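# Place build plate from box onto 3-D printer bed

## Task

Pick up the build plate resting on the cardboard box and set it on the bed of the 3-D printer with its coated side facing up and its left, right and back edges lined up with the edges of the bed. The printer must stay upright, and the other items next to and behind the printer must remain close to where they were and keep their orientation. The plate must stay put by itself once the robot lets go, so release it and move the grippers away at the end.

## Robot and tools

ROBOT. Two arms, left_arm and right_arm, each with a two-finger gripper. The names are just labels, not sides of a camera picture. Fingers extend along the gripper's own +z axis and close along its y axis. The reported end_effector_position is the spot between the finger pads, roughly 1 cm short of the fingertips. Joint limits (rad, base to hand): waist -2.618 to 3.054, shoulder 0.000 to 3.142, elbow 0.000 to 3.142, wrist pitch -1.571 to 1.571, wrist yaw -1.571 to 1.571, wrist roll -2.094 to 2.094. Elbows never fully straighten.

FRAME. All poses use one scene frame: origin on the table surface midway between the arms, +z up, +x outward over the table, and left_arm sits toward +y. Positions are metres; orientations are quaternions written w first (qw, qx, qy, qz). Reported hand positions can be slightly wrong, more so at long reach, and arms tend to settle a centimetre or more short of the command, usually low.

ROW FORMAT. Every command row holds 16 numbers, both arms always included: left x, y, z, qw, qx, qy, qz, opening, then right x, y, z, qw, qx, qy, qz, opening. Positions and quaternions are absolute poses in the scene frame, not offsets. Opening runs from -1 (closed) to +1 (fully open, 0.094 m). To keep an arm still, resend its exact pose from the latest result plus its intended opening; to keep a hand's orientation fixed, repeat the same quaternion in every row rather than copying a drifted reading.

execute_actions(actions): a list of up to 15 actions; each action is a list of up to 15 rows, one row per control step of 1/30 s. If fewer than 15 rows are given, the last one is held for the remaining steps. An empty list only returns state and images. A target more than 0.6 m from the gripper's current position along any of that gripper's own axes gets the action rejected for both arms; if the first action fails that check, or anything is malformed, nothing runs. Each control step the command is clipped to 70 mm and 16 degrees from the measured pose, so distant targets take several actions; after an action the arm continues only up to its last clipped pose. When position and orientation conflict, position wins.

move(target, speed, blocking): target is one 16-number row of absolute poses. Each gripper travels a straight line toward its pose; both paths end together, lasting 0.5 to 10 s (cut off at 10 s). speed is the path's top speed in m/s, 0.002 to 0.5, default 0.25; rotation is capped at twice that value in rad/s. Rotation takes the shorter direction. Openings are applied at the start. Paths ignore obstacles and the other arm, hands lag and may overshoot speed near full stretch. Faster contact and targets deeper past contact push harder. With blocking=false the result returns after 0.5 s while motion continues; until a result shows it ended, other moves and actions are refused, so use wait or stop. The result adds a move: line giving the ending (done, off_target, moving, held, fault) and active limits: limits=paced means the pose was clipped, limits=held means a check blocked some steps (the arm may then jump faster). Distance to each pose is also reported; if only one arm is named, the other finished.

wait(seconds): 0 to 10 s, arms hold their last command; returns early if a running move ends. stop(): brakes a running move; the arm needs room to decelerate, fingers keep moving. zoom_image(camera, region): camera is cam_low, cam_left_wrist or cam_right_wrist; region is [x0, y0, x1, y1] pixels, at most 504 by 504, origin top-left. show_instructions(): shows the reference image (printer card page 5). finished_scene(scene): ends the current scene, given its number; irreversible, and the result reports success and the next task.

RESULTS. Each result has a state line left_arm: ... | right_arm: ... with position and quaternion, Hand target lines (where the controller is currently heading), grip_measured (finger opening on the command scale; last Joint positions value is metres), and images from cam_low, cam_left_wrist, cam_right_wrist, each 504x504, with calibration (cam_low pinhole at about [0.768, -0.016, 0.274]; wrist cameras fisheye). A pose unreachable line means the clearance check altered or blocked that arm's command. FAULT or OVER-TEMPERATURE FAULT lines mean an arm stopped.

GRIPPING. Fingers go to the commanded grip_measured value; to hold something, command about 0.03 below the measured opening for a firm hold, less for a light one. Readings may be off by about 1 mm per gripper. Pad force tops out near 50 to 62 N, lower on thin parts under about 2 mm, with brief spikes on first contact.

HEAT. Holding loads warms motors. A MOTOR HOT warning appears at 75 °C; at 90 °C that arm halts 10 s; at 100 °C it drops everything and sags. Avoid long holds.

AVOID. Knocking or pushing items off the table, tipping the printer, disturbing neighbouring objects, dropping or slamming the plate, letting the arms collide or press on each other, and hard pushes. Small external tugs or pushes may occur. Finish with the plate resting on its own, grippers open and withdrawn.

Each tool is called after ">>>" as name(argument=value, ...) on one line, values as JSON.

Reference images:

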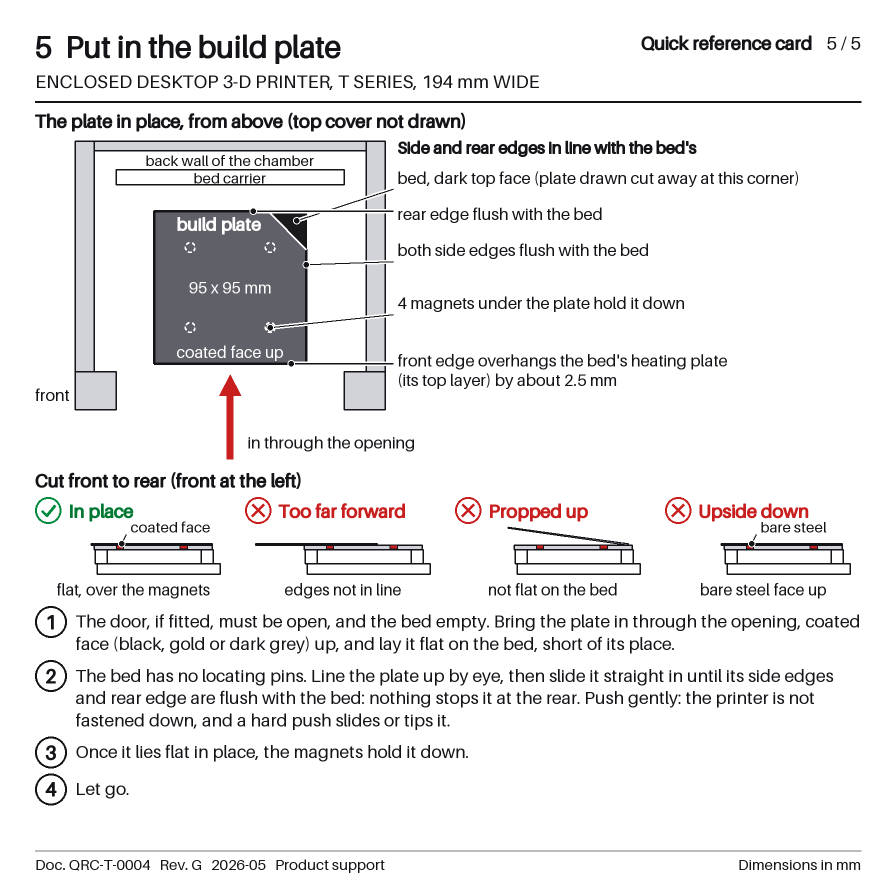

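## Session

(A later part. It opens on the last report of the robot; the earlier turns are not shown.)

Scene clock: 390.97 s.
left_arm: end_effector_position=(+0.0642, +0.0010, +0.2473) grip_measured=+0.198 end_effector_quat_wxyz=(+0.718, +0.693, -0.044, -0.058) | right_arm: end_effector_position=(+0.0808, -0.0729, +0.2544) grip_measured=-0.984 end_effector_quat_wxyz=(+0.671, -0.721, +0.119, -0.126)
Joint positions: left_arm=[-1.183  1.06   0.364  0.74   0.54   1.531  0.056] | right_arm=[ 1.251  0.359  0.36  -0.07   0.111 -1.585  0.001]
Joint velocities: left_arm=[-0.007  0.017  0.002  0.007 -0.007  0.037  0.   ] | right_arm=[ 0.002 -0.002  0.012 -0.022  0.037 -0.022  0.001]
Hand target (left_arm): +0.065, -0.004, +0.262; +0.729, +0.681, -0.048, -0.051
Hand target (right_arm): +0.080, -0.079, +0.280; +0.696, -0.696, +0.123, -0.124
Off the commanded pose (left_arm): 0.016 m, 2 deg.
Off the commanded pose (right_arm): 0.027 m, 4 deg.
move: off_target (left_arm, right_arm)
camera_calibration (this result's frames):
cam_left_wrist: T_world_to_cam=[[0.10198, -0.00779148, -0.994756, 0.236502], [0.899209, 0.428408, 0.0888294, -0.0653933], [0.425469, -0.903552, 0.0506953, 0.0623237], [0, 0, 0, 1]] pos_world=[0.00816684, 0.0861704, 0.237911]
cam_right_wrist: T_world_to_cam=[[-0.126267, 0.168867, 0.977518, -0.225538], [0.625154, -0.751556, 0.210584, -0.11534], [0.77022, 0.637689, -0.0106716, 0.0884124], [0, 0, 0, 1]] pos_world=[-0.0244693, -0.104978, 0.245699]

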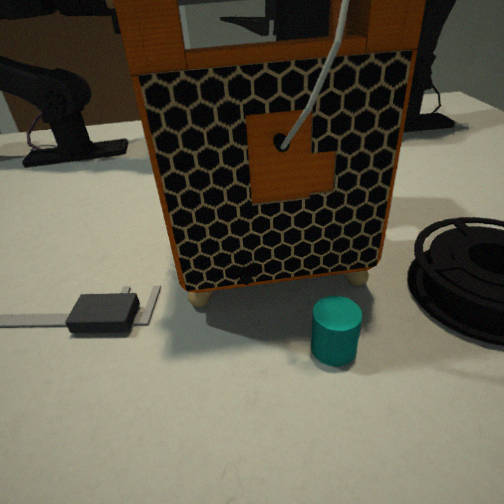

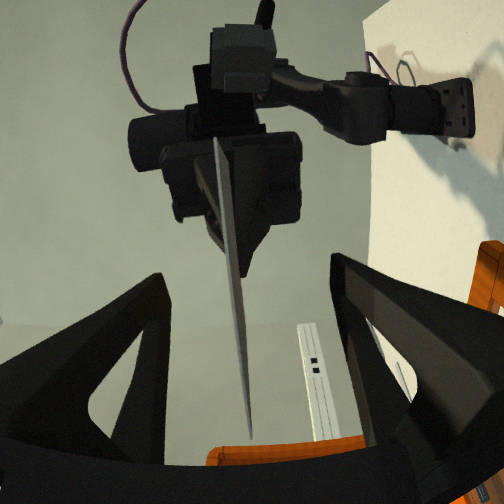

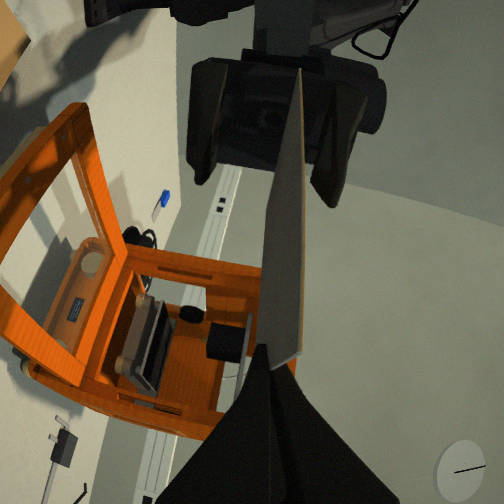

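>>> move(target=[0.065,-0.004,0.267,0.7472,0.661,-0.0462,-0.0522,-0.7,0.08,-0.08,0.28,0.6964,-0.6964,0.1228,-0.1228,-1], speed=0.03)

Scene clock: 409.53 s.
left_arm: end_effector_position=(+0.0654, -0.0022, +0.2599) grip_measured=-0.698 end_effector_quat_wxyz=(+0.740, +0.669, -0.049, -0.051) | right_arm: end_effector_position=(+0.0808, -0.0728, +0.2544) grip_measured=-0.984 end_effector_quat_wxyz=(+0.671, -0.721, +0.119, -0.126)
Joint positions: left_arm=[-1.187  1.098  0.364  0.85   0.533  1.516  0.014] | right_arm=[ 1.251  0.359  0.36  -0.07   0.11  -1.585  0.001]
Joint velocities: left_arm=[ 0.002 -0.002  0.007  0.007  0.007 -0.051 -0.001] | right_arm=[-0.002 -0.007 -0.007 -0.037  0.022  0.007 -0.001]
Hand target (left_arm): +0.065, -0.004, +0.267; +0.747, +0.661, -0.046, -0.052
Hand target (right_arm): +0.080, -0.079, +0.280; +0.696, -0.696, +0.123, -0.123
Off the commanded pose (left_arm): 0.007 m, 1 deg.
Off the commanded pose (right_arm): 0.027 m, 4 deg.
move: off_target (right_arm)
camera_calibration (this result's frames):
cam_left_wrist: T_world_to_cam=[[0.114407, -0.0723601, -0.990795, 0.246869], [0.897022, 0.436127, 0.0717277, -0.061597], [0.426922, -0.896971, 0.114805, 0.0415021], [0, 0, 0, 1]] pos_world=[0.0092922, 0.0819537, 0.24425]
cam_right_wrist: T_world_to_cam=[[-0.126306, 0.168813, 0.977522, -0.225551], [0.625445, -0.75132, 0.210563, -0.115284], [0.769977, 0.637982, -0.0106874, 0.0884917], [0, 0, 0, 1]] pos_world=[-0.0245212, -0.104995, 0.245701]

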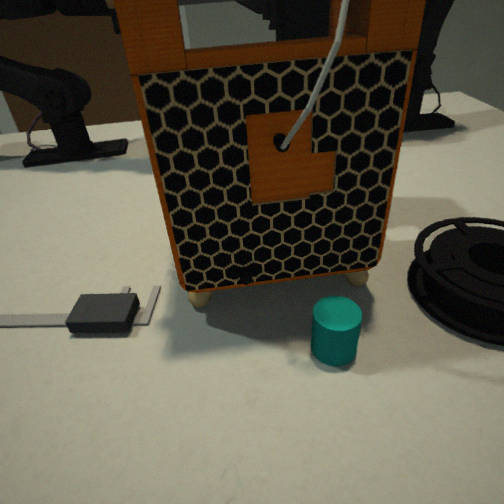

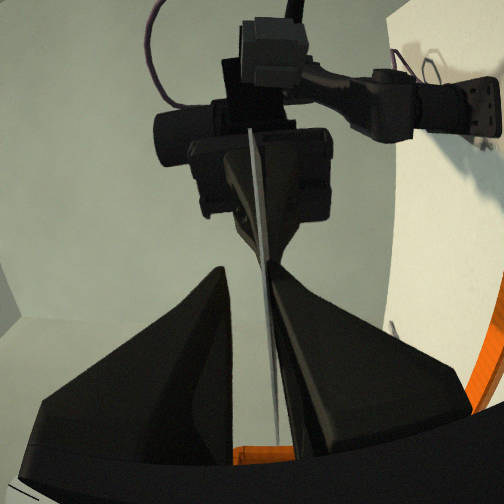

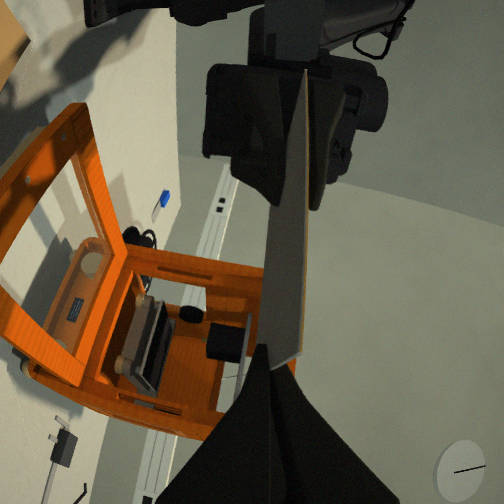

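>>> move(target=[0.065,-0.004,0.2645,0.7367,0.6727,-0.047,-0.0515,-0.75,0.08,-0.08,0.28,0.6964,-0.6964,0.1228,-0.1228,-1], speed=0.03)

Scene clock: 416.23 s.
left_arm: end_effector_position=(+0.0658, -0.0030, +0.2519) grip_measured=-0.748 end_effector_quat_wxyz=(+0.729, +0.681, -0.044, -0.056) | right_arm: end_effector_position=(+0.0808, -0.0728, +0.2544) grip_measured=-0.984 end_effector_quat_wxyz=(+0.671, -0.721, +0.119, -0.126)
Joint positions: left_arm=[-1.187  1.098  0.364  0.815  0.533  1.517  0.012] | right_arm=[ 1.251  0.359  0.36  -0.07   0.11  -1.585  0.001]
Joint velocities: left_arm=[ 0.002  0.002 -0.002 -0.037 -0.007  0.037 -0.001] | right_arm=[-0.002 -0.007  0.007 -0.051 -0.022  0.037  0.   ]
Hand target (left_arm): +0.065, -0.004, +0.264; +0.737, +0.673, -0.047, -0.052
Hand target (right_arm): +0.080, -0.079, +0.280; +0.696, -0.696, +0.123, -0.123
Off the commanded pose (left_arm): 0.013 m, 1 deg.
Off the commanded pose (right_arm): 0.027 m, 4 deg.
move: off_target (left_arm, right_arm)
camera_calibration (this result's frames):
cam_left_wrist: T_world_to_cam=[[0.102655, -0.0397341, -0.993923, 0.240479], [0.897824, 0.433854, 0.0753854, -0.0619529], [0.428222, -0.900107, 0.0802115, 0.0502268], [0, 0, 0, 1]] pos_world=[0.00942825, 0.0816432, 0.239659]
cam_right_wrist: T_world_to_cam=[[-0.126306, 0.168813, 0.977522, -0.225551], [0.625445, -0.75132, 0.210563, -0.115284], [0.769977, 0.637982, -0.0106874, 0.0884917], [0, 0, 0, 1]] pos_world=[-0.0245212, -0.104995, 0.245701]

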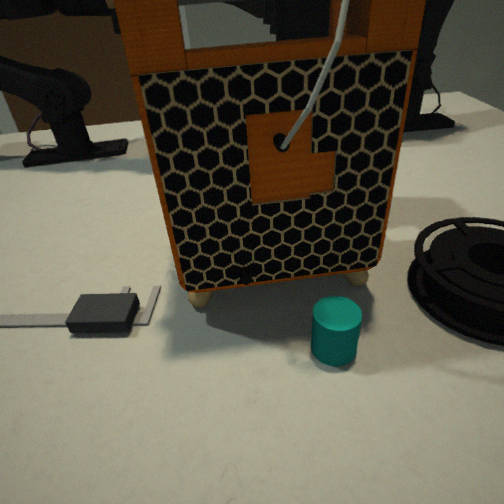

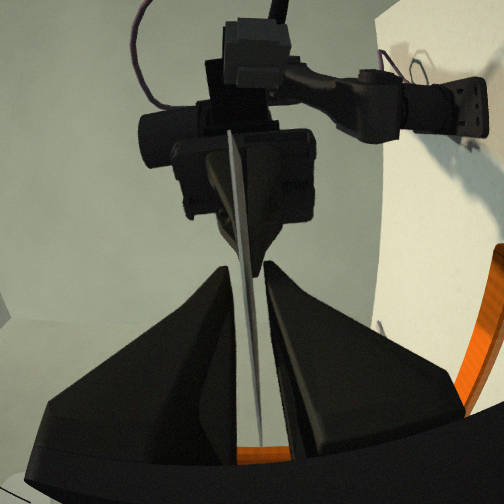

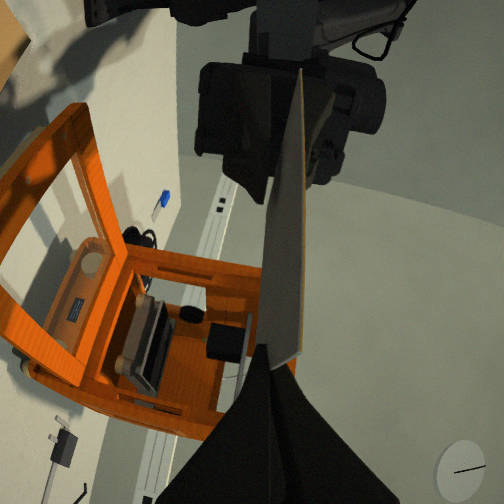

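>>> execute_actions(actions=[[[0.065,-0.004,0.2645,0.7367,0.6727,-0.047,-0.0515,-0.9,0.08,-0.08,0.28,0.6964,-0.6964,0.1228,-0.1228,-1]],[[0.065,-0.004,0.2645,0.7367,0.6727,-0.047,-0.0515,-1,0.08,-0.08,0.28,0.6964,-0.6964,0.1228,-0.1228,-1]],[[0.065,-0.004,0.2645,0.7367,0.6727,-0.047,-0.0515,-1,0.08,-0.08,0.28,0.6964,-0.6964,0.1228,-0.1228,0.2]],[[0.065,-0.004,0.2645,0.7367,0.6727,-0.047,-0.0515,-1,0.08,-0.08,0.28,0.6964,-0.6964,0.1228,-0.1228,0.2]]])

>>> move(target=[0.065,0.03,0.255,0.7367,0.6727,-0.047,-0.0515,-1,0.085,-0.11,0.27,0.6964,-0.6964,0.1228,-0.1228,0.2], speed=0.06)

Scene clock: 433.17 s.
left_arm: end_effector_position=(+0.0659, -0.0032, +0.2481) grip_measured=-0.979 end_effector_quat_wxyz=(+0.724, +0.686, -0.043, -0.057) | right_arm: end_effector_position=(+0.0805, -0.0740, +0.2568) grip_measured=+0.199 end_effector_quat_wxyz=(+0.674, -0.718, +0.120, -0.126)
Joint positions: left_arm=[-1.187  1.098  0.364  0.798  0.533  1.522  0.001] | right_arm=[ 1.251  0.351  0.36  -0.069  0.11  -1.584  0.056]
Joint velocities: left_arm=[-0.017 -0.002 -0.007  0.037 -0.007 -0.066 -0.   ] | right_arm=[-0.012 -0.012 -0.007 -0.037  0.007 -0.022 -0.   ]
Hand target (left_arm): +0.065, -0.004, +0.264; +0.737, +0.673, -0.047, -0.052
Hand target (right_arm): +0.080, -0.080, +0.280; +0.696, -0.696, +0.123, -0.123
Off the commanded pose (left_arm): 0.016 m, 2 deg.
Off the commanded pose (right_arm): 0.024 m, 4 deg.
camera_calibration (this result's frames):
cam_left_wrist: T_world_to_cam=[[0.101147, -0.0249782, -0.994558, 0.237037], [0.897811, 0.432974, 0.0804333, -0.0629096], [0.428609, -0.90106, 0.0662195, 0.0537064], [0, 0, 0, 1]] pos_world=[0.00948641, 0.0815517, 0.237251]
cam_right_wrist: T_world_to_cam=[[-0.127188, 0.158888, 0.97907, -0.228824], [0.625182, -0.753484, 0.203494, -0.114806], [0.770046, 0.637979, -0.00350007, 0.0876141], [0, 0, 0, 1]] pos_world=[-0.024796, -0.106043, 0.247703]

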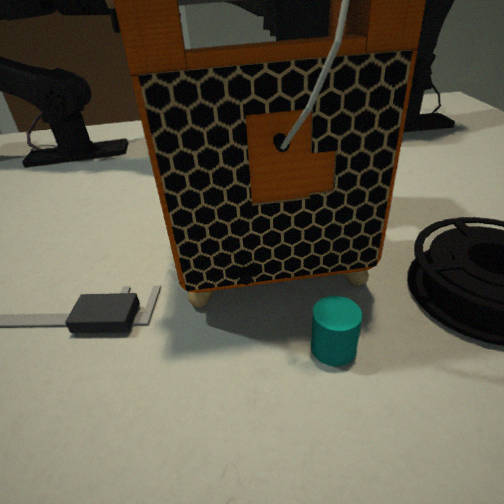

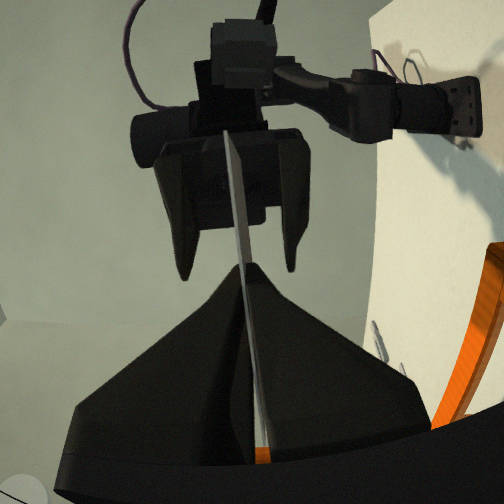

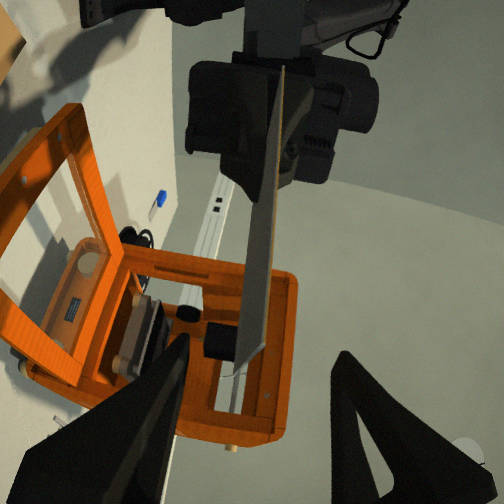

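Scene clock: 434.43 s.
left_arm: end_effector_position=(+0.0654, +0.0253, +0.2531) grip_measured=-0.979 end_effector_quat_wxyz=(+0.733, +0.677, -0.048, -0.049) | right_arm: end_effector_position=(+0.0882, -0.1049, +0.2651) grip_measured=+0.199 end_effector_quat_wxyz=(+0.691, -0.701, +0.123, -0.126)
Joint positions: left_arm=[-1.127  0.939  0.293  0.742  0.589  1.521  0.001] | right_arm=[ 1.015  0.172  0.36  -0.202 -0.12  -1.58   0.056]
Joint velocities: left_arm=[-0.007 -0.007 -0.002  0.081  0.051  0.066 -0.   ] | right_arm=[-0.002 -0.002  0.002 -0.022 -0.051  0.007  0.001]
Hand target (left_arm): +0.065, +0.030, +0.255; +0.737, +0.672, -0.046, -0.052
Hand target (right_arm): +0.086, -0.109, +0.271; +0.697, -0.696, +0.125, -0.121
Off the commanded pose (left_arm): 0.005 m, 1 deg.
Off the commanded pose (right_arm): 0.008 m, 1 deg.
move: done
camera_calibration (this result's frames):
cam_left_wrist: T_world_to_cam=[[0.117358, -0.0525409, -0.991699, 0.241671], [0.894635, 0.439095, 0.0826075, -0.0757826], [0.43111, -0.896903, 0.0985361, 0.0708458], [0, 0, 0, 1]] pos_world=[0.00889348, 0.109515, 0.238944]
cam_right_wrist: T_world_to_cam=[[-0.130815, 0.113528, 0.984885, -0.236987], [0.620414, -0.765485, 0.170643, -0.136783], [0.773288, 0.633359, 0.0297026, 0.0918726], [0, 0, 0, 1]] pos_world=[-0.0171831, -0.135989, 0.254017]

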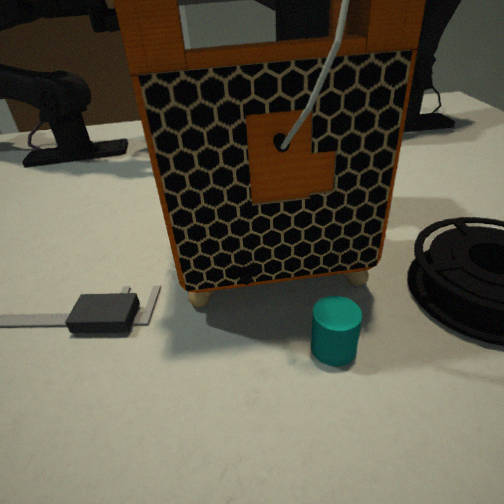

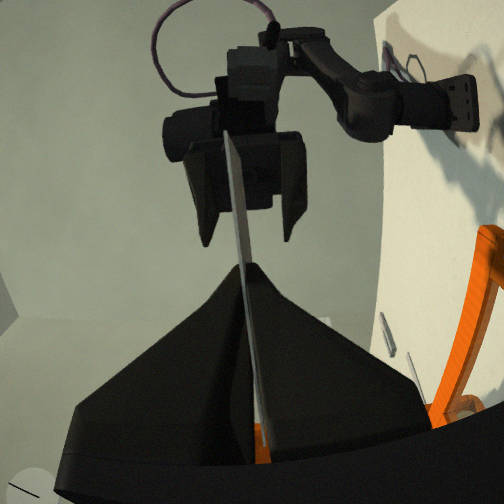

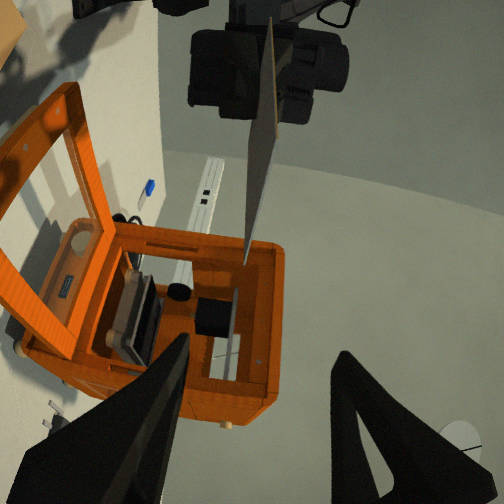

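>>> move(target=[0.17,0.03,0.21,0.5827,0.5827,0.4005,0.4005,-1,0.2,-0.15,0.41,0.470,-0.296,0.814,0.171,1], speed=0.2)

Scene clock: 459.10 s.
left_arm: end_effector_position=(+0.1685, +0.0387, +0.1981) grip_measured=-0.979 end_effector_quat_wxyz=(+0.569, +0.601, +0.382, +0.411) | right_arm: end_effector_position=(+0.2021, -0.1481, +0.4067) grip_measured=+1.000 end_effector_quat_wxyz=(+0.467, -0.300, +0.814, +0.172)
Joint positions: left_arm=[-1.639  1.482  0.46   0.977 -1.251  1.588  0.001] | right_arm=[ 0.65   1.033  1.625 -1.121  0.021  0.012  0.094]
Joint velocities: left_arm=[ 0.007  0.007 -0.007  0.022  0.022 -0.037  0.001] | right_arm=[-0.002  0.012  0.012 -0.007 -0.066 -0.007  0.   ]
Hand target (left_arm): +0.168, +0.034, +0.211; +0.582, +0.584, +0.397, +0.403
Hand target (right_arm): +0.202, -0.149, +0.411; +0.465, -0.294, +0.816, +0.177
Off the commanded pose (left_arm): 0.015 m, 4 deg.
Off the commanded pose (right_arm): 0.004 m, 1 deg.
move: off_target (left_arm)
camera_calibration (this result's frames):
cam_left_wrist: T_world_to_cam=[[0.0128905, 0.187698, -0.982142, 0.182175], [-0.206069, 0.961638, 0.181075, -0.0236169], [0.978453, 0.200055, 0.0510746, -0.0814762], [0, 0, 0, 1]] pos_world=[0.0725055, 0.00481673, 0.18736]
cam_right_wrist: T_world_to_cam=[[0.731206, -0.673298, 0.109579, -0.291438], [-0.554744, -0.680393, -0.478879, 0.249636], [0.396985, 0.289371, -0.871015, 0.418355], [0, 0, 0, 1]] pos_world=[0.185504, -0.147434, 0.515875]

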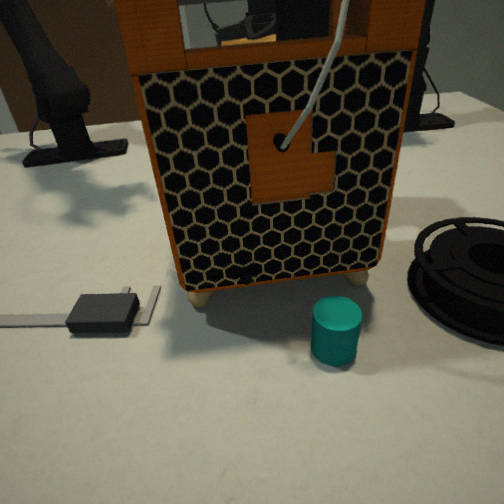

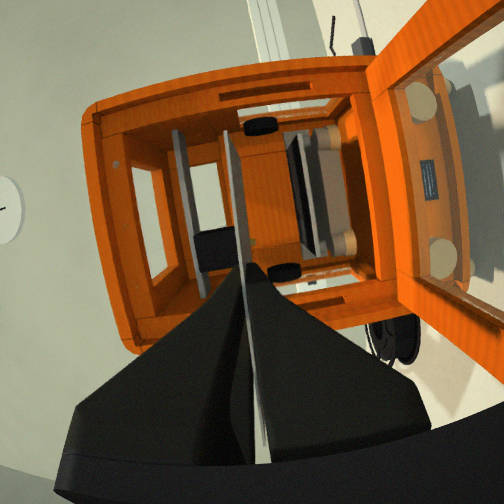

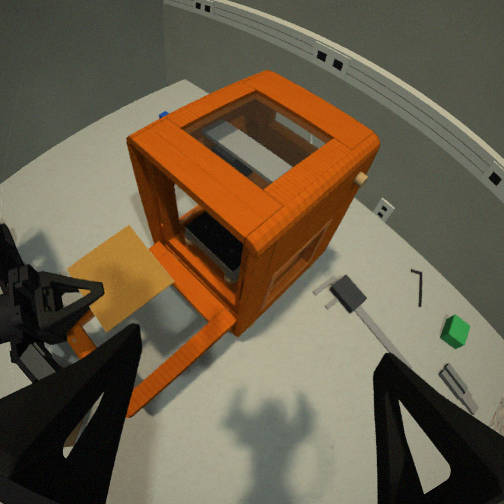

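>>> move(target=[0.23,0.016,0.186,0.5827,0.5827,0.4005,0.4005,-1,0.39,0.03,0.40,0.470,-0.296,0.814,0.171,1], speed=0.15)

Scene clock: 472.40 s.
left_arm: end_effector_position=(+0.2266, +0.0249, +0.1714) grip_measured=-0.979 end_effector_quat_wxyz=(+0.560, +0.604, +0.389, +0.412) | right_arm: end_effector_position=(+0.3936, +0.0292, +0.3895) grip_measured=+1.000 end_effector_quat_wxyz=(+0.468, -0.299, +0.814, +0.169)
Joint positions: left_arm=[-1.418  1.651  0.497  1.088 -1.045  1.575  0.001] | right_arm=[ 0.664  1.927  2.319 -0.922  0.039  0.019  0.094]
Joint velocities: left_arm=[-0.007 -0.032 -0.002 -0.022 -0.022 -0.022 -0.001] | right_arm=[-0.002 -0.002  0.002  0.007 -0.037  0.022  0.   ]
Hand target (left_arm): +0.230, +0.018, +0.185; +0.582, +0.584, +0.402, +0.399
Hand target (right_arm): +0.389, +0.030, +0.396; +0.470, -0.296, +0.814, +0.171
Off the commanded pose (left_arm): 0.017 m, 4 deg.
Off the commanded pose (right_arm): 0.011 m, 0 deg.
move: off_target (left_arm, right_arm)
camera_calibration (this result's frames):
cam_left_wrist: T_world_to_cam=[[-0.00693092, 0.196503, -0.980479, 0.161695], [-0.217334, 0.956768, 0.193287, 0.00706337], [0.976073, 0.214431, 0.0360755, -0.131421], [0, 0, 0, 1]] pos_world=[0.130932, -0.0103508, 0.161914]
cam_right_wrist: T_world_to_cam=[[0.727723, -0.676492, 0.113039, -0.310042], [-0.557554, -0.679469, -0.476923, 0.468574], [0.399441, 0.284042, -0.871646, 0.275495], [0, 0, 0, 1]] pos_world=[0.376836, 0.0303888, 0.498655]

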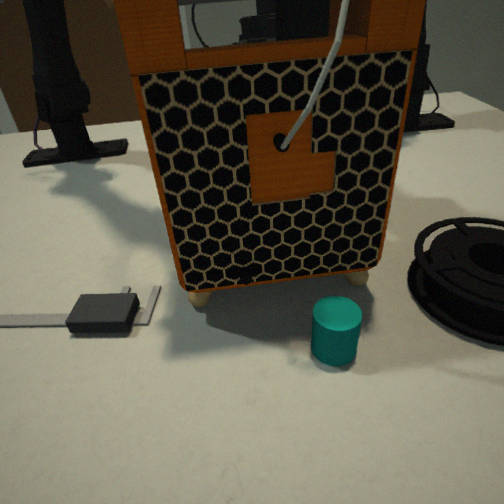

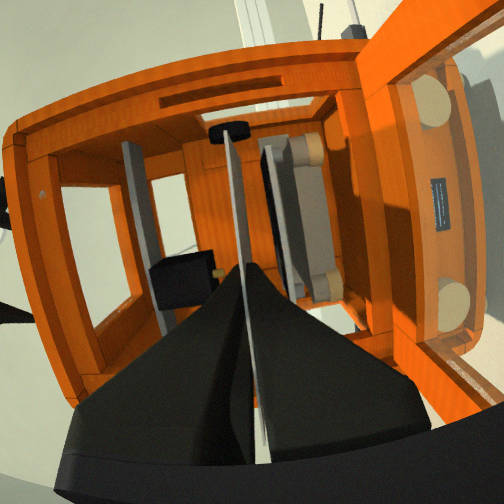

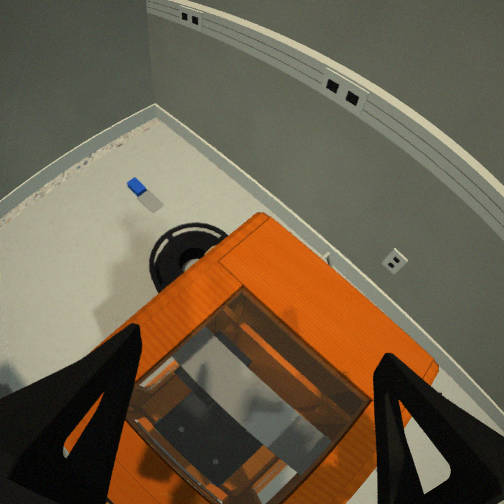

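>>> move(target=[0.29,0.012,0.184,0.6027,0.5621,0.4143,0.3863,-1,0.37,0.02,0.385,0.360,-0.316,0.868,0.131,1], speed=0.05)

Scene clock: 484.70 s.
left_arm: end_effector_position=(+0.2852, +0.0198, +0.1671) grip_measured=-0.979 end_effector_quat_wxyz=(+0.577, +0.586, +0.408, +0.396) | right_arm: end_effector_position=(+0.3761, +0.0180, +0.3799) grip_measured=+1.000 end_effector_quat_wxyz=(+0.398, -0.311, +0.851, +0.145)
Joint positions: left_arm=[-1.219  1.758  0.568  1.16  -0.848  1.542  0.001] | right_arm=[ 0.671  2.151  2.825 -1.369  0.04   0.033  0.094]
Joint velocities: left_arm=[-0.007  0.007  0.007  0.022  0.037  0.007  0.   ] | right_arm=[-0.007  0.002 -0.007  0.022 -0.081 -0.007  0.   ]
Hand target (left_arm): +0.290, +0.013, +0.183; +0.602, +0.563, +0.416, +0.385
Hand target (right_arm): +0.370, +0.020, +0.386; +0.402, -0.310, +0.849, +0.150
Off the commanded pose (left_arm): 0.019 m, 4 deg.
Off the commanded pose (right_arm): 0.008 m, 5 deg.
elbow stopped short (right arm): the move would have taken joint 3 (elbow) straighter than the controller allows; a more bent joint 3 avoids this.
move: off_target (left_arm, right_arm)
camera_calibration (this result's frames):
cam_left_wrist: T_world_to_cam=[[-0.0193581, 0.128355, -0.991539, 0.165645], [-0.219785, 0.96692, 0.129459, 0.0366573], [0.975356, 0.220431, 0.00949267, -0.182829], [0, 0, 0, 1]] pos_world=[0.189586, -0.0164049, 0.161234]
cam_right_wrist: T_world_to_cam=[[0.740048, -0.66667, 0.0887687, -0.299406], [-0.610073, -0.720979, -0.328634, 0.410852], [0.283091, 0.189049, -0.940277, 0.348859], [0, 0, 0, 1]] pos_world=[0.373465, 0.0306595, 0.489622]

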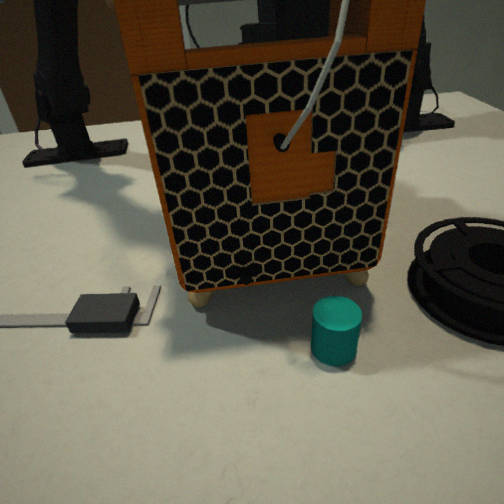

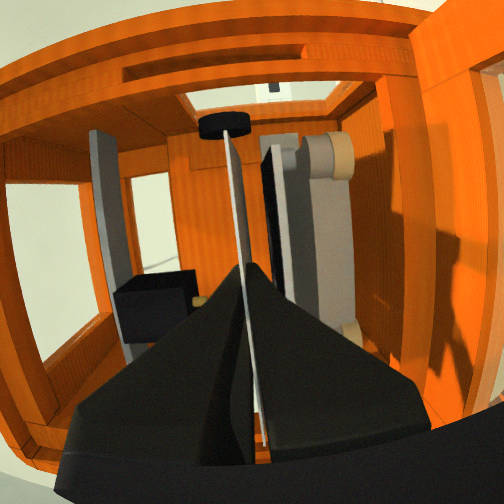

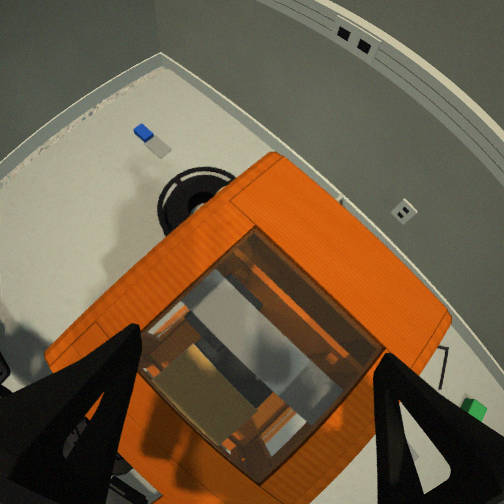

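>>> zoom_image(camera="cam_right_wrist", region=[130,300,330,500])

>>> zoom_image(camera="cam_left_wrist", region=[180,100,380,300])

Region (130, 300, 330, 500) of cam_right_wrist's 504x504 image, scaled by 2.520, with more detail than that image has.

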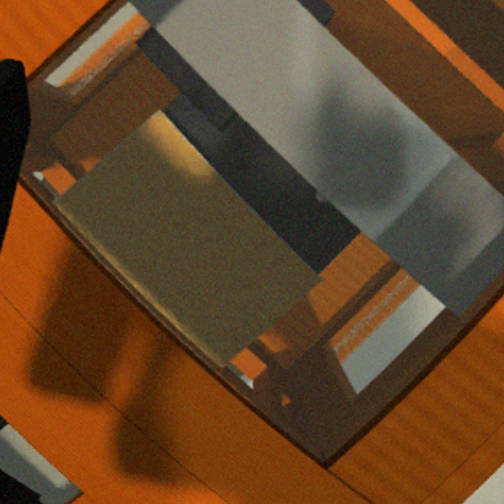

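Region (180, 100, 380, 300) of cam_left_wrist's 504x504 image, scaled by 2.520, with more detail than that image has.

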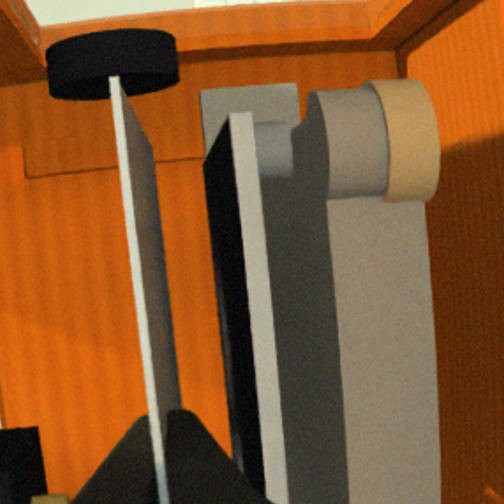

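>>> move(target=[0.30,0.014,0.172,0.6027,0.5621,0.4143,0.3863,-1,0.376,0.018,0.385,0.398,-0.311,0.851,0.145,1], speed=0.02)

>>> zoom_image(camera="cam_right_wrist", region=[130,300,330,500])

Scene clock: 501.07 s.
left_arm: end_effector_position=(+0.2949, +0.0205, +0.1563) grip_measured=-0.979 end_effector_quat_wxyz=(+0.579, +0.585, +0.408, +0.395) | right_arm: end_effector_position=(+0.3760, +0.0180, +0.3798) grip_measured=+1.000 end_effector_quat_wxyz=(+0.398, -0.311, +0.851, +0.145)
Joint positions: left_arm=[-1.185  1.815  0.568  1.22  -0.813  1.54   0.001] | right_arm=[ 0.671  2.151  2.825 -1.37   0.04   0.033  0.094]
Joint velocities: left_arm=[-0.027 -0.002  0.007 -0.007  0.007 -0.022  0.001] | right_arm=[-0.017 -0.012 -0.012  0.051  0.081 -0.022  0.   ]
Hand target (left_arm): +0.300, +0.015, +0.172; +0.602, +0.562, +0.415, +0.386
Hand target (right_arm): +0.376, +0.018, +0.385; +0.404, -0.310, +0.848, +0.148
Off the commanded pose (left_arm): 0.018 m, 4 deg.
Off the commanded pose (right_arm): 0.005 m, 0 deg.
elbow stopped short (right arm): the move would have taken joint 3 (elbow) straighter than the controller allows; a more bent joint 3 avoids this.
move: off_target (left_arm)
camera_calibration (this result's frames):
cam_left_wrist: T_world_to_cam=[[-0.0193372, 0.124148, -0.992075, 0.15524], [-0.217947, 0.967875, 0.125367, 0.0396421], [0.975769, 0.218644, 0.00834168, -0.192296], [0, 0, 0, 1]] pos_world=[0.199278, -0.015597, 0.150644]
cam_right_wrist: T_world_to_cam=[[0.739951, -0.666825, 0.088415, -0.299209], [-0.610494, -0.720928, -0.327964, 0.410593], [0.282436, 0.188701, -0.940544, 0.349117], [0, 0, 0, 1]] pos_world=[0.373462, 0.0306096, 0.489475]

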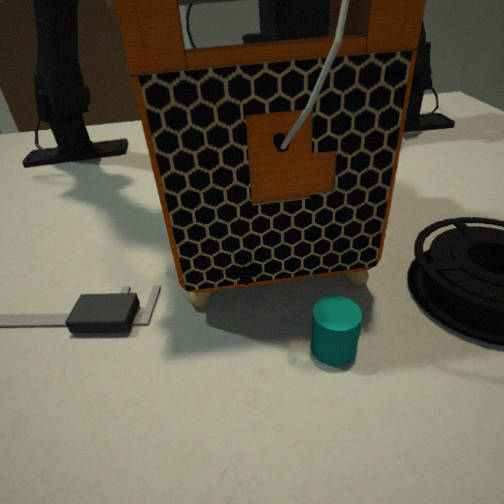

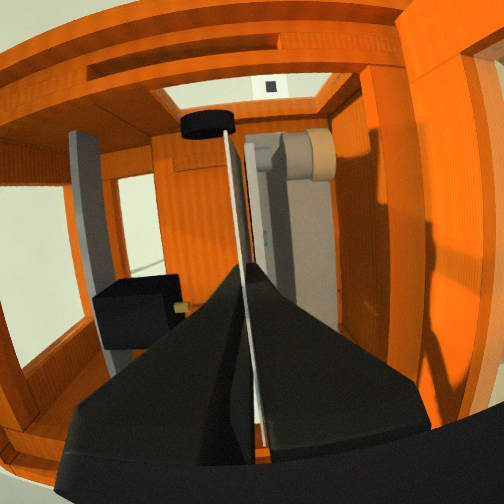

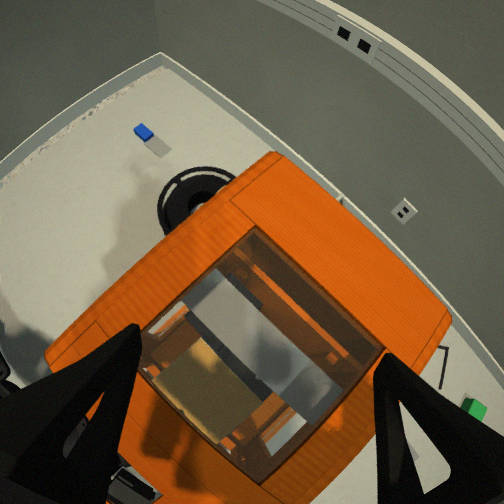

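Region (130, 300, 330, 500) of cam_right_wrist's 504x504 image, scaled by 2.520, with more detail than that image has.

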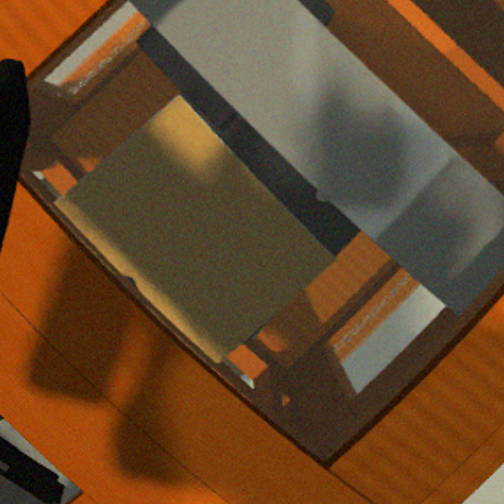

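>>> move(target=[0.306,0.013,0.167,0.6027,0.5621,0.4143,0.3863,-1,0.376,0.018,0.385,0.404,-0.310,0.848,0.148,1], speed=0.01)

>>> zoom_image(camera="cam_right_wrist", region=[140,320,290,470])

>>> zoom_image(camera="cam_left_wrist", region=[180,100,380,300])

Scene clock: 514.70 s.
left_arm: end_effector_position=(+0.3007, +0.0192, +0.1550) grip_measured=-0.979 end_effector_quat_wxyz=(+0.585, +0.579, +0.409, +0.393) | right_arm: end_effector_position=(+0.3760, +0.0180, +0.3798) grip_measured=+1.000 end_effector_quat_wxyz=(+0.398, -0.311, +0.851, +0.145)
Joint positions: left_arm=[-1.169  1.846  0.577  1.261 -0.796  1.542  0.001] | right_arm=[ 0.671  2.151  2.825 -1.37   0.04   0.033  0.094]
Joint velocities: left_arm=[ 0.002  0.007 -0.002  0.037 -0.037 -0.007  0.001] | right_arm=[ 0.002 -0.002 -0.012 -0.037 -0.051  0.051  0.   ]
Hand target (left_arm): +0.306, +0.013, +0.167; +0.602, +0.562, +0.414, +0.386
Hand target (right_arm): +0.376, +0.018, +0.385; +0.405, -0.310, +0.847, +0.148
Off the commanded pose (left_arm): 0.014 m, 3 deg.
Off the commanded pose (right_arm): 0.005 m, 1 deg.
move: off_target (left_arm)
camera_calibration (this result's frames):
cam_left_wrist: T_world_to_cam=[[-0.0115487, 0.107328, -0.994157, 0.15256], [-0.218098, 0.970015, 0.107256, 0.045137], [0.975859, 0.218062, 0.0122057, -0.198232], [0, 0, 0, 1]] pos_world=[0.205053, -0.0169306, 0.149247]
cam_right_wrist: T_world_to_cam=[[0.739951, -0.666825, 0.088415, -0.299209], [-0.610494, -0.720928, -0.327964, 0.410593], [0.282436, 0.188701, -0.940544, 0.349117], [0, 0, 0, 1]] pos_world=[0.373462, 0.0306096, 0.489475]

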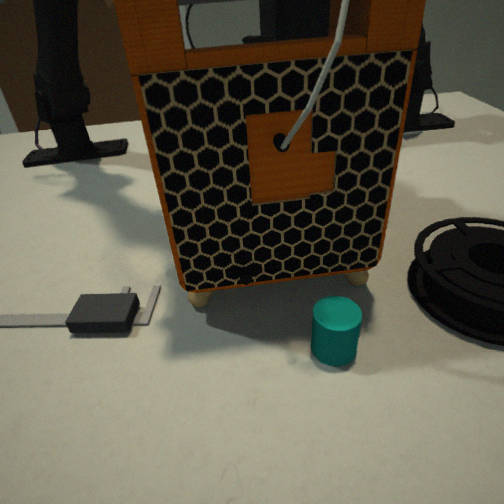

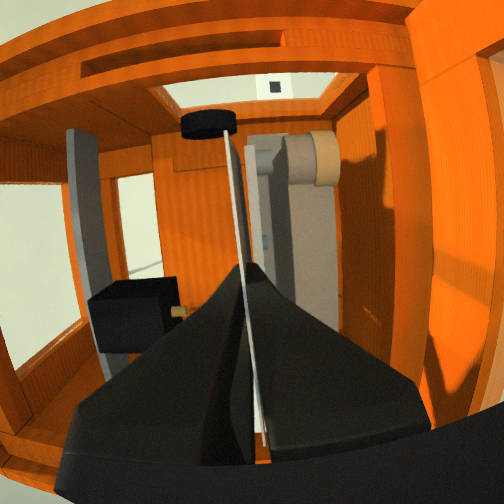

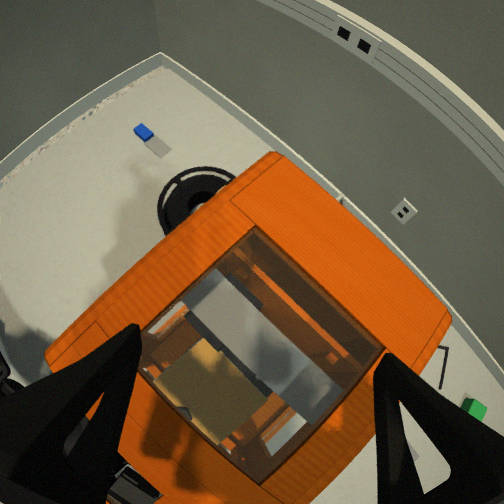

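Region (140, 320, 290, 470) of cam_right_wrist's 504x504 image, scaled by 3.360, with more detail than that image has.

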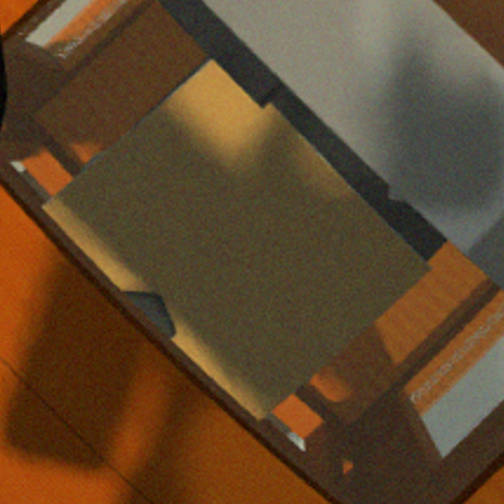

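Region (180, 100, 380, 300) of cam_left_wrist's 504x504 image, scaled by 2.520, with more detail than that image has.

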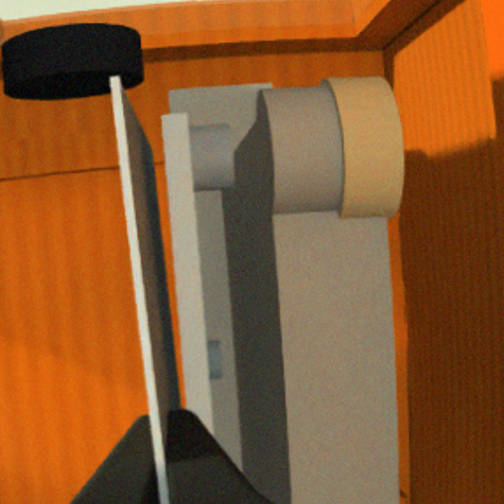

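>>> move(target=[0.306,0.0135,0.167,0.5933,0.5679,0.4123,0.3947,-1,0.376,0.018,0.385,0.404,-0.310,0.848,0.148,1], speed=0.01)

>>> zoom_image(camera="cam_right_wrist", region=[140,320,290,470])

>>> zoom_image(camera="cam_left_wrist", region=[180,100,380,300])

Scene clock: 527.57 s.
left_arm: end_effector_position=(+0.3007, +0.0192, +0.1541) grip_measured=-0.979 end_effector_quat_wxyz=(+0.582, +0.582, +0.407, +0.396) | right_arm: end_effector_position=(+0.3760, +0.0180, +0.3798) grip_measured=+1.000 end_effector_quat_wxyz=(+0.398, -0.311, +0.851, +0.145)
Joint positions: left_arm=[-1.169  1.846  0.577  1.256 -0.796  1.55   0.001] | right_arm=[ 0.671  2.151  2.825 -1.37   0.04   0.033  0.094]
Joint velocities: left_arm=[-0.002 -0.032 -0.002 -0.007 -0.081  0.007  0.001] | right_arm=[ 0.007 -0.002  0.007  0.007  0.066  0.022  0.   ]
Hand target (left_arm): +0.306, +0.014, +0.167; +0.593, +0.568, +0.412, +0.395
Hand target (right_arm): +0.376, +0.018, +0.385; +0.405, -0.310, +0.847, +0.148
Off the commanded pose (left_arm): 0.015 m, 2 deg.
Off the commanded pose (right_arm): 0.005 m, 1 deg.
move: off_target (left_arm)
camera_calibration (this result's frames):
cam_left_wrist: T_world_to_cam=[[-0.0105461, 0.119637, -0.992762, 0.150844], [-0.218153, 0.968626, 0.119046, 0.0434567], [0.975858, 0.217829, 0.015884, -0.19878], [0, 0, 0, 1]] pos_world=[0.205052, -0.0168397, 0.147737]
cam_right_wrist: T_world_to_cam=[[0.739951, -0.666825, 0.088415, -0.299209], [-0.610494, -0.720928, -0.327964, 0.410593], [0.282436, 0.188701, -0.940544, 0.349117], [0, 0, 0, 1]] pos_world=[0.373462, 0.0306096, 0.489475]

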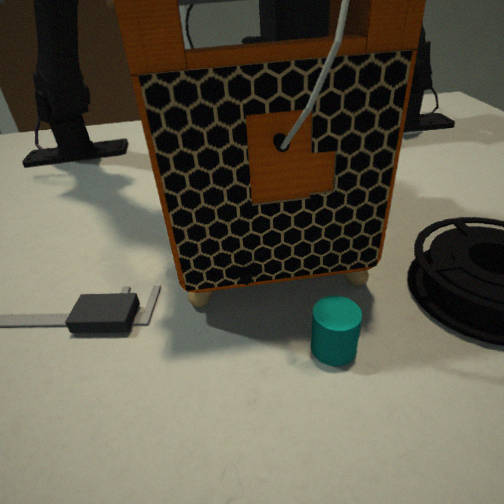

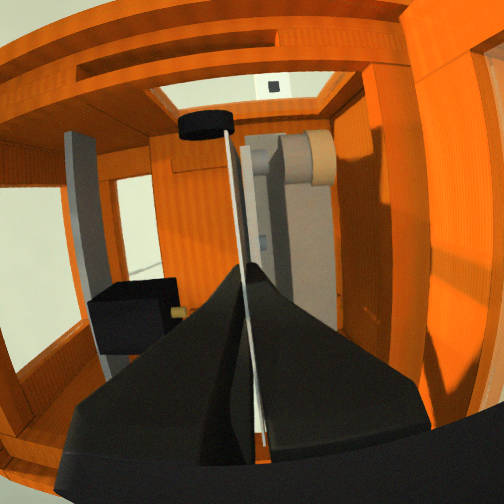

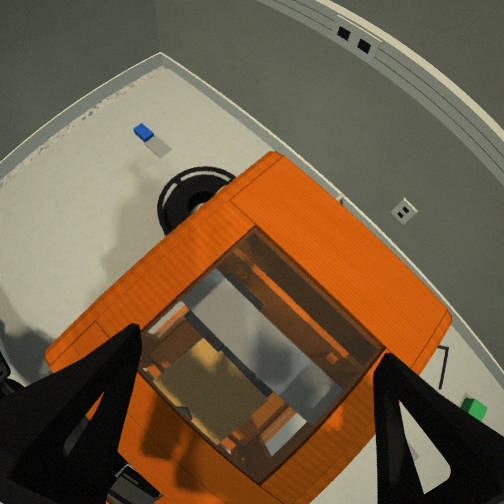

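Region (140, 320, 290, 470) of cam_right_wrist's 504x504 image, scaled by 3.360, with more detail than that image has.

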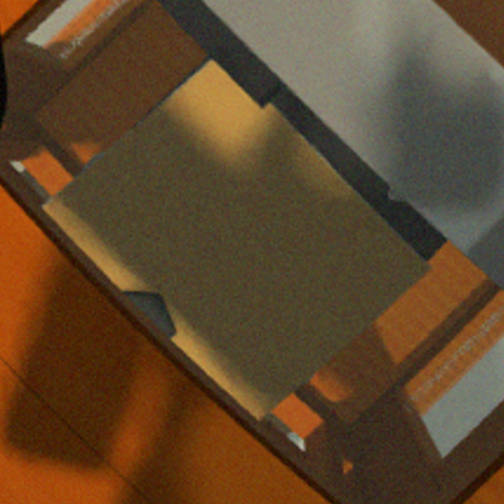

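Region (180, 100, 380, 300) of cam_left_wrist's 504x504 image, scaled by 2.520, with more detail than that image has.

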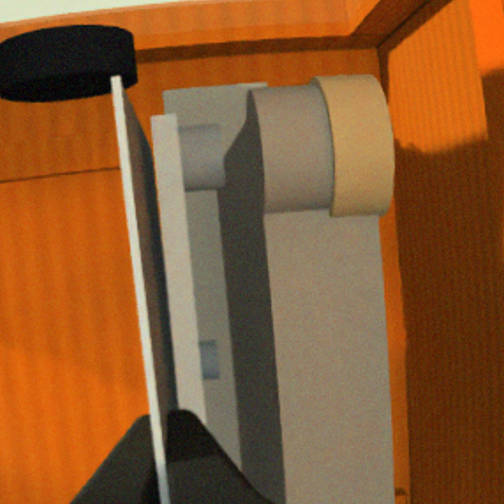

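>>> move(target=[0.306,0.015,0.167,0.5897,0.5645,0.4175,0.3997,-1,0.376,0.018,0.385,0.404,-0.310,0.848,0.148,1], speed=0.01)

>>> zoom_image(camera="cam_right_wrist", region=[140,320,290,470])

Scene clock: 537.37 s.
left_arm: end_effector_position=(+0.3022, +0.0193, +0.1542) grip_measured=-0.979 end_effector_quat_wxyz=(+0.577, +0.582, +0.409, +0.401) | right_arm: end_effector_position=(+0.3760, +0.0180, +0.3798) grip_measured=+1.000 end_effector_quat_wxyz=(+0.398, -0.311, +0.851, +0.145)
Joint positions: left_arm=[-1.169  1.846  0.587  1.241 -0.808  1.552  0.001] | right_arm=[ 0.671  2.151  2.825 -1.37   0.04   0.033  0.094]
Joint velocities: left_arm=[-0.032 -0.012 -0.027 -0.037  0.081  0.022 -0.001] | right_arm=[ 0.002 -0.007 -0.017 -0.037 -0.037 -0.095  0.   ]
Hand target (left_arm): +0.306, +0.015, +0.167; +0.589, +0.565, +0.417, +0.399
Hand target (right_arm): +0.376, +0.018, +0.385; +0.405, -0.310, +0.847, +0.148
Off the commanded pose (left_arm): 0.014 m, 3 deg.
Off the commanded pose (right_arm): 0.005 m, 1 deg.
move: off_target (left_arm)
camera_calibration (this result's frames):
cam_left_wrist: T_world_to_cam=[[-0.0133077, 0.126902, -0.991826, 0.151559], [-0.2294, 0.96507, 0.126556, 0.0459813], [0.973241, 0.229209, 0.0162683, -0.199809], [0, 0, 0, 1]] pos_world=[0.207028, -0.0178102, 0.147752]
cam_right_wrist: T_world_to_cam=[[0.739951, -0.666825, 0.088415, -0.299209], [-0.610494, -0.720928, -0.327964, 0.410593], [0.282436, 0.188701, -0.940544, 0.349117], [0, 0, 0, 1]] pos_world=[0.373462, 0.0306096, 0.489475]

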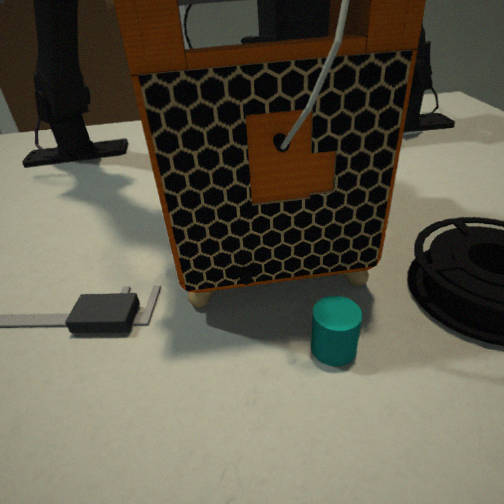

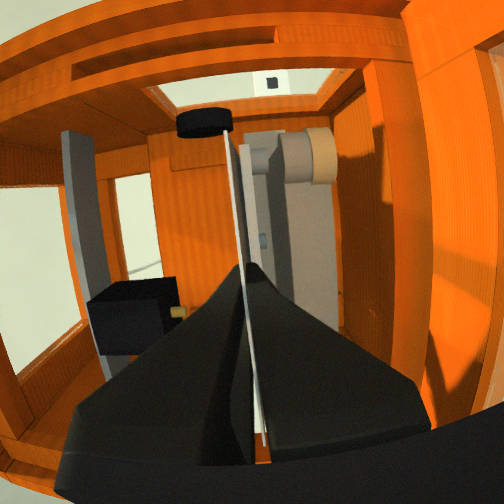

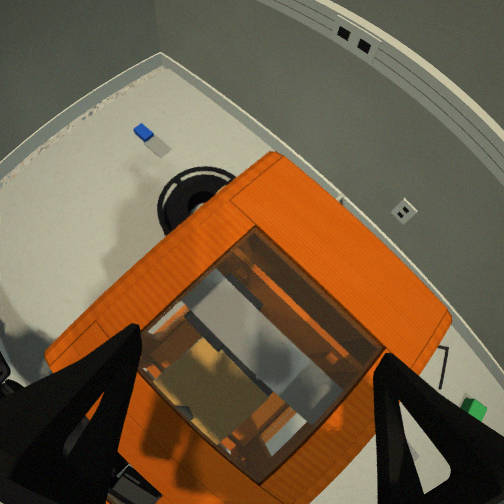

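Region (140, 320, 290, 470) of cam_right_wrist's 504x504 image, scaled by 3.360, with more detail than that image has.

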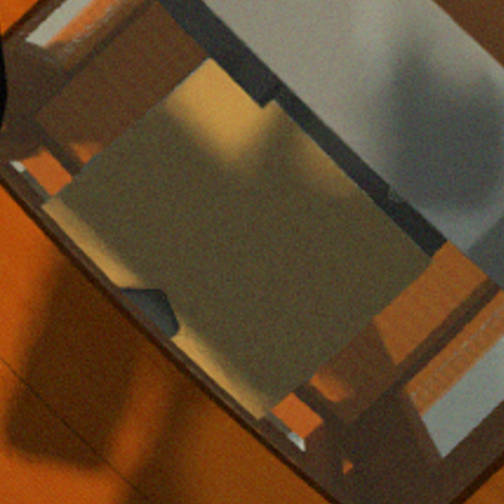

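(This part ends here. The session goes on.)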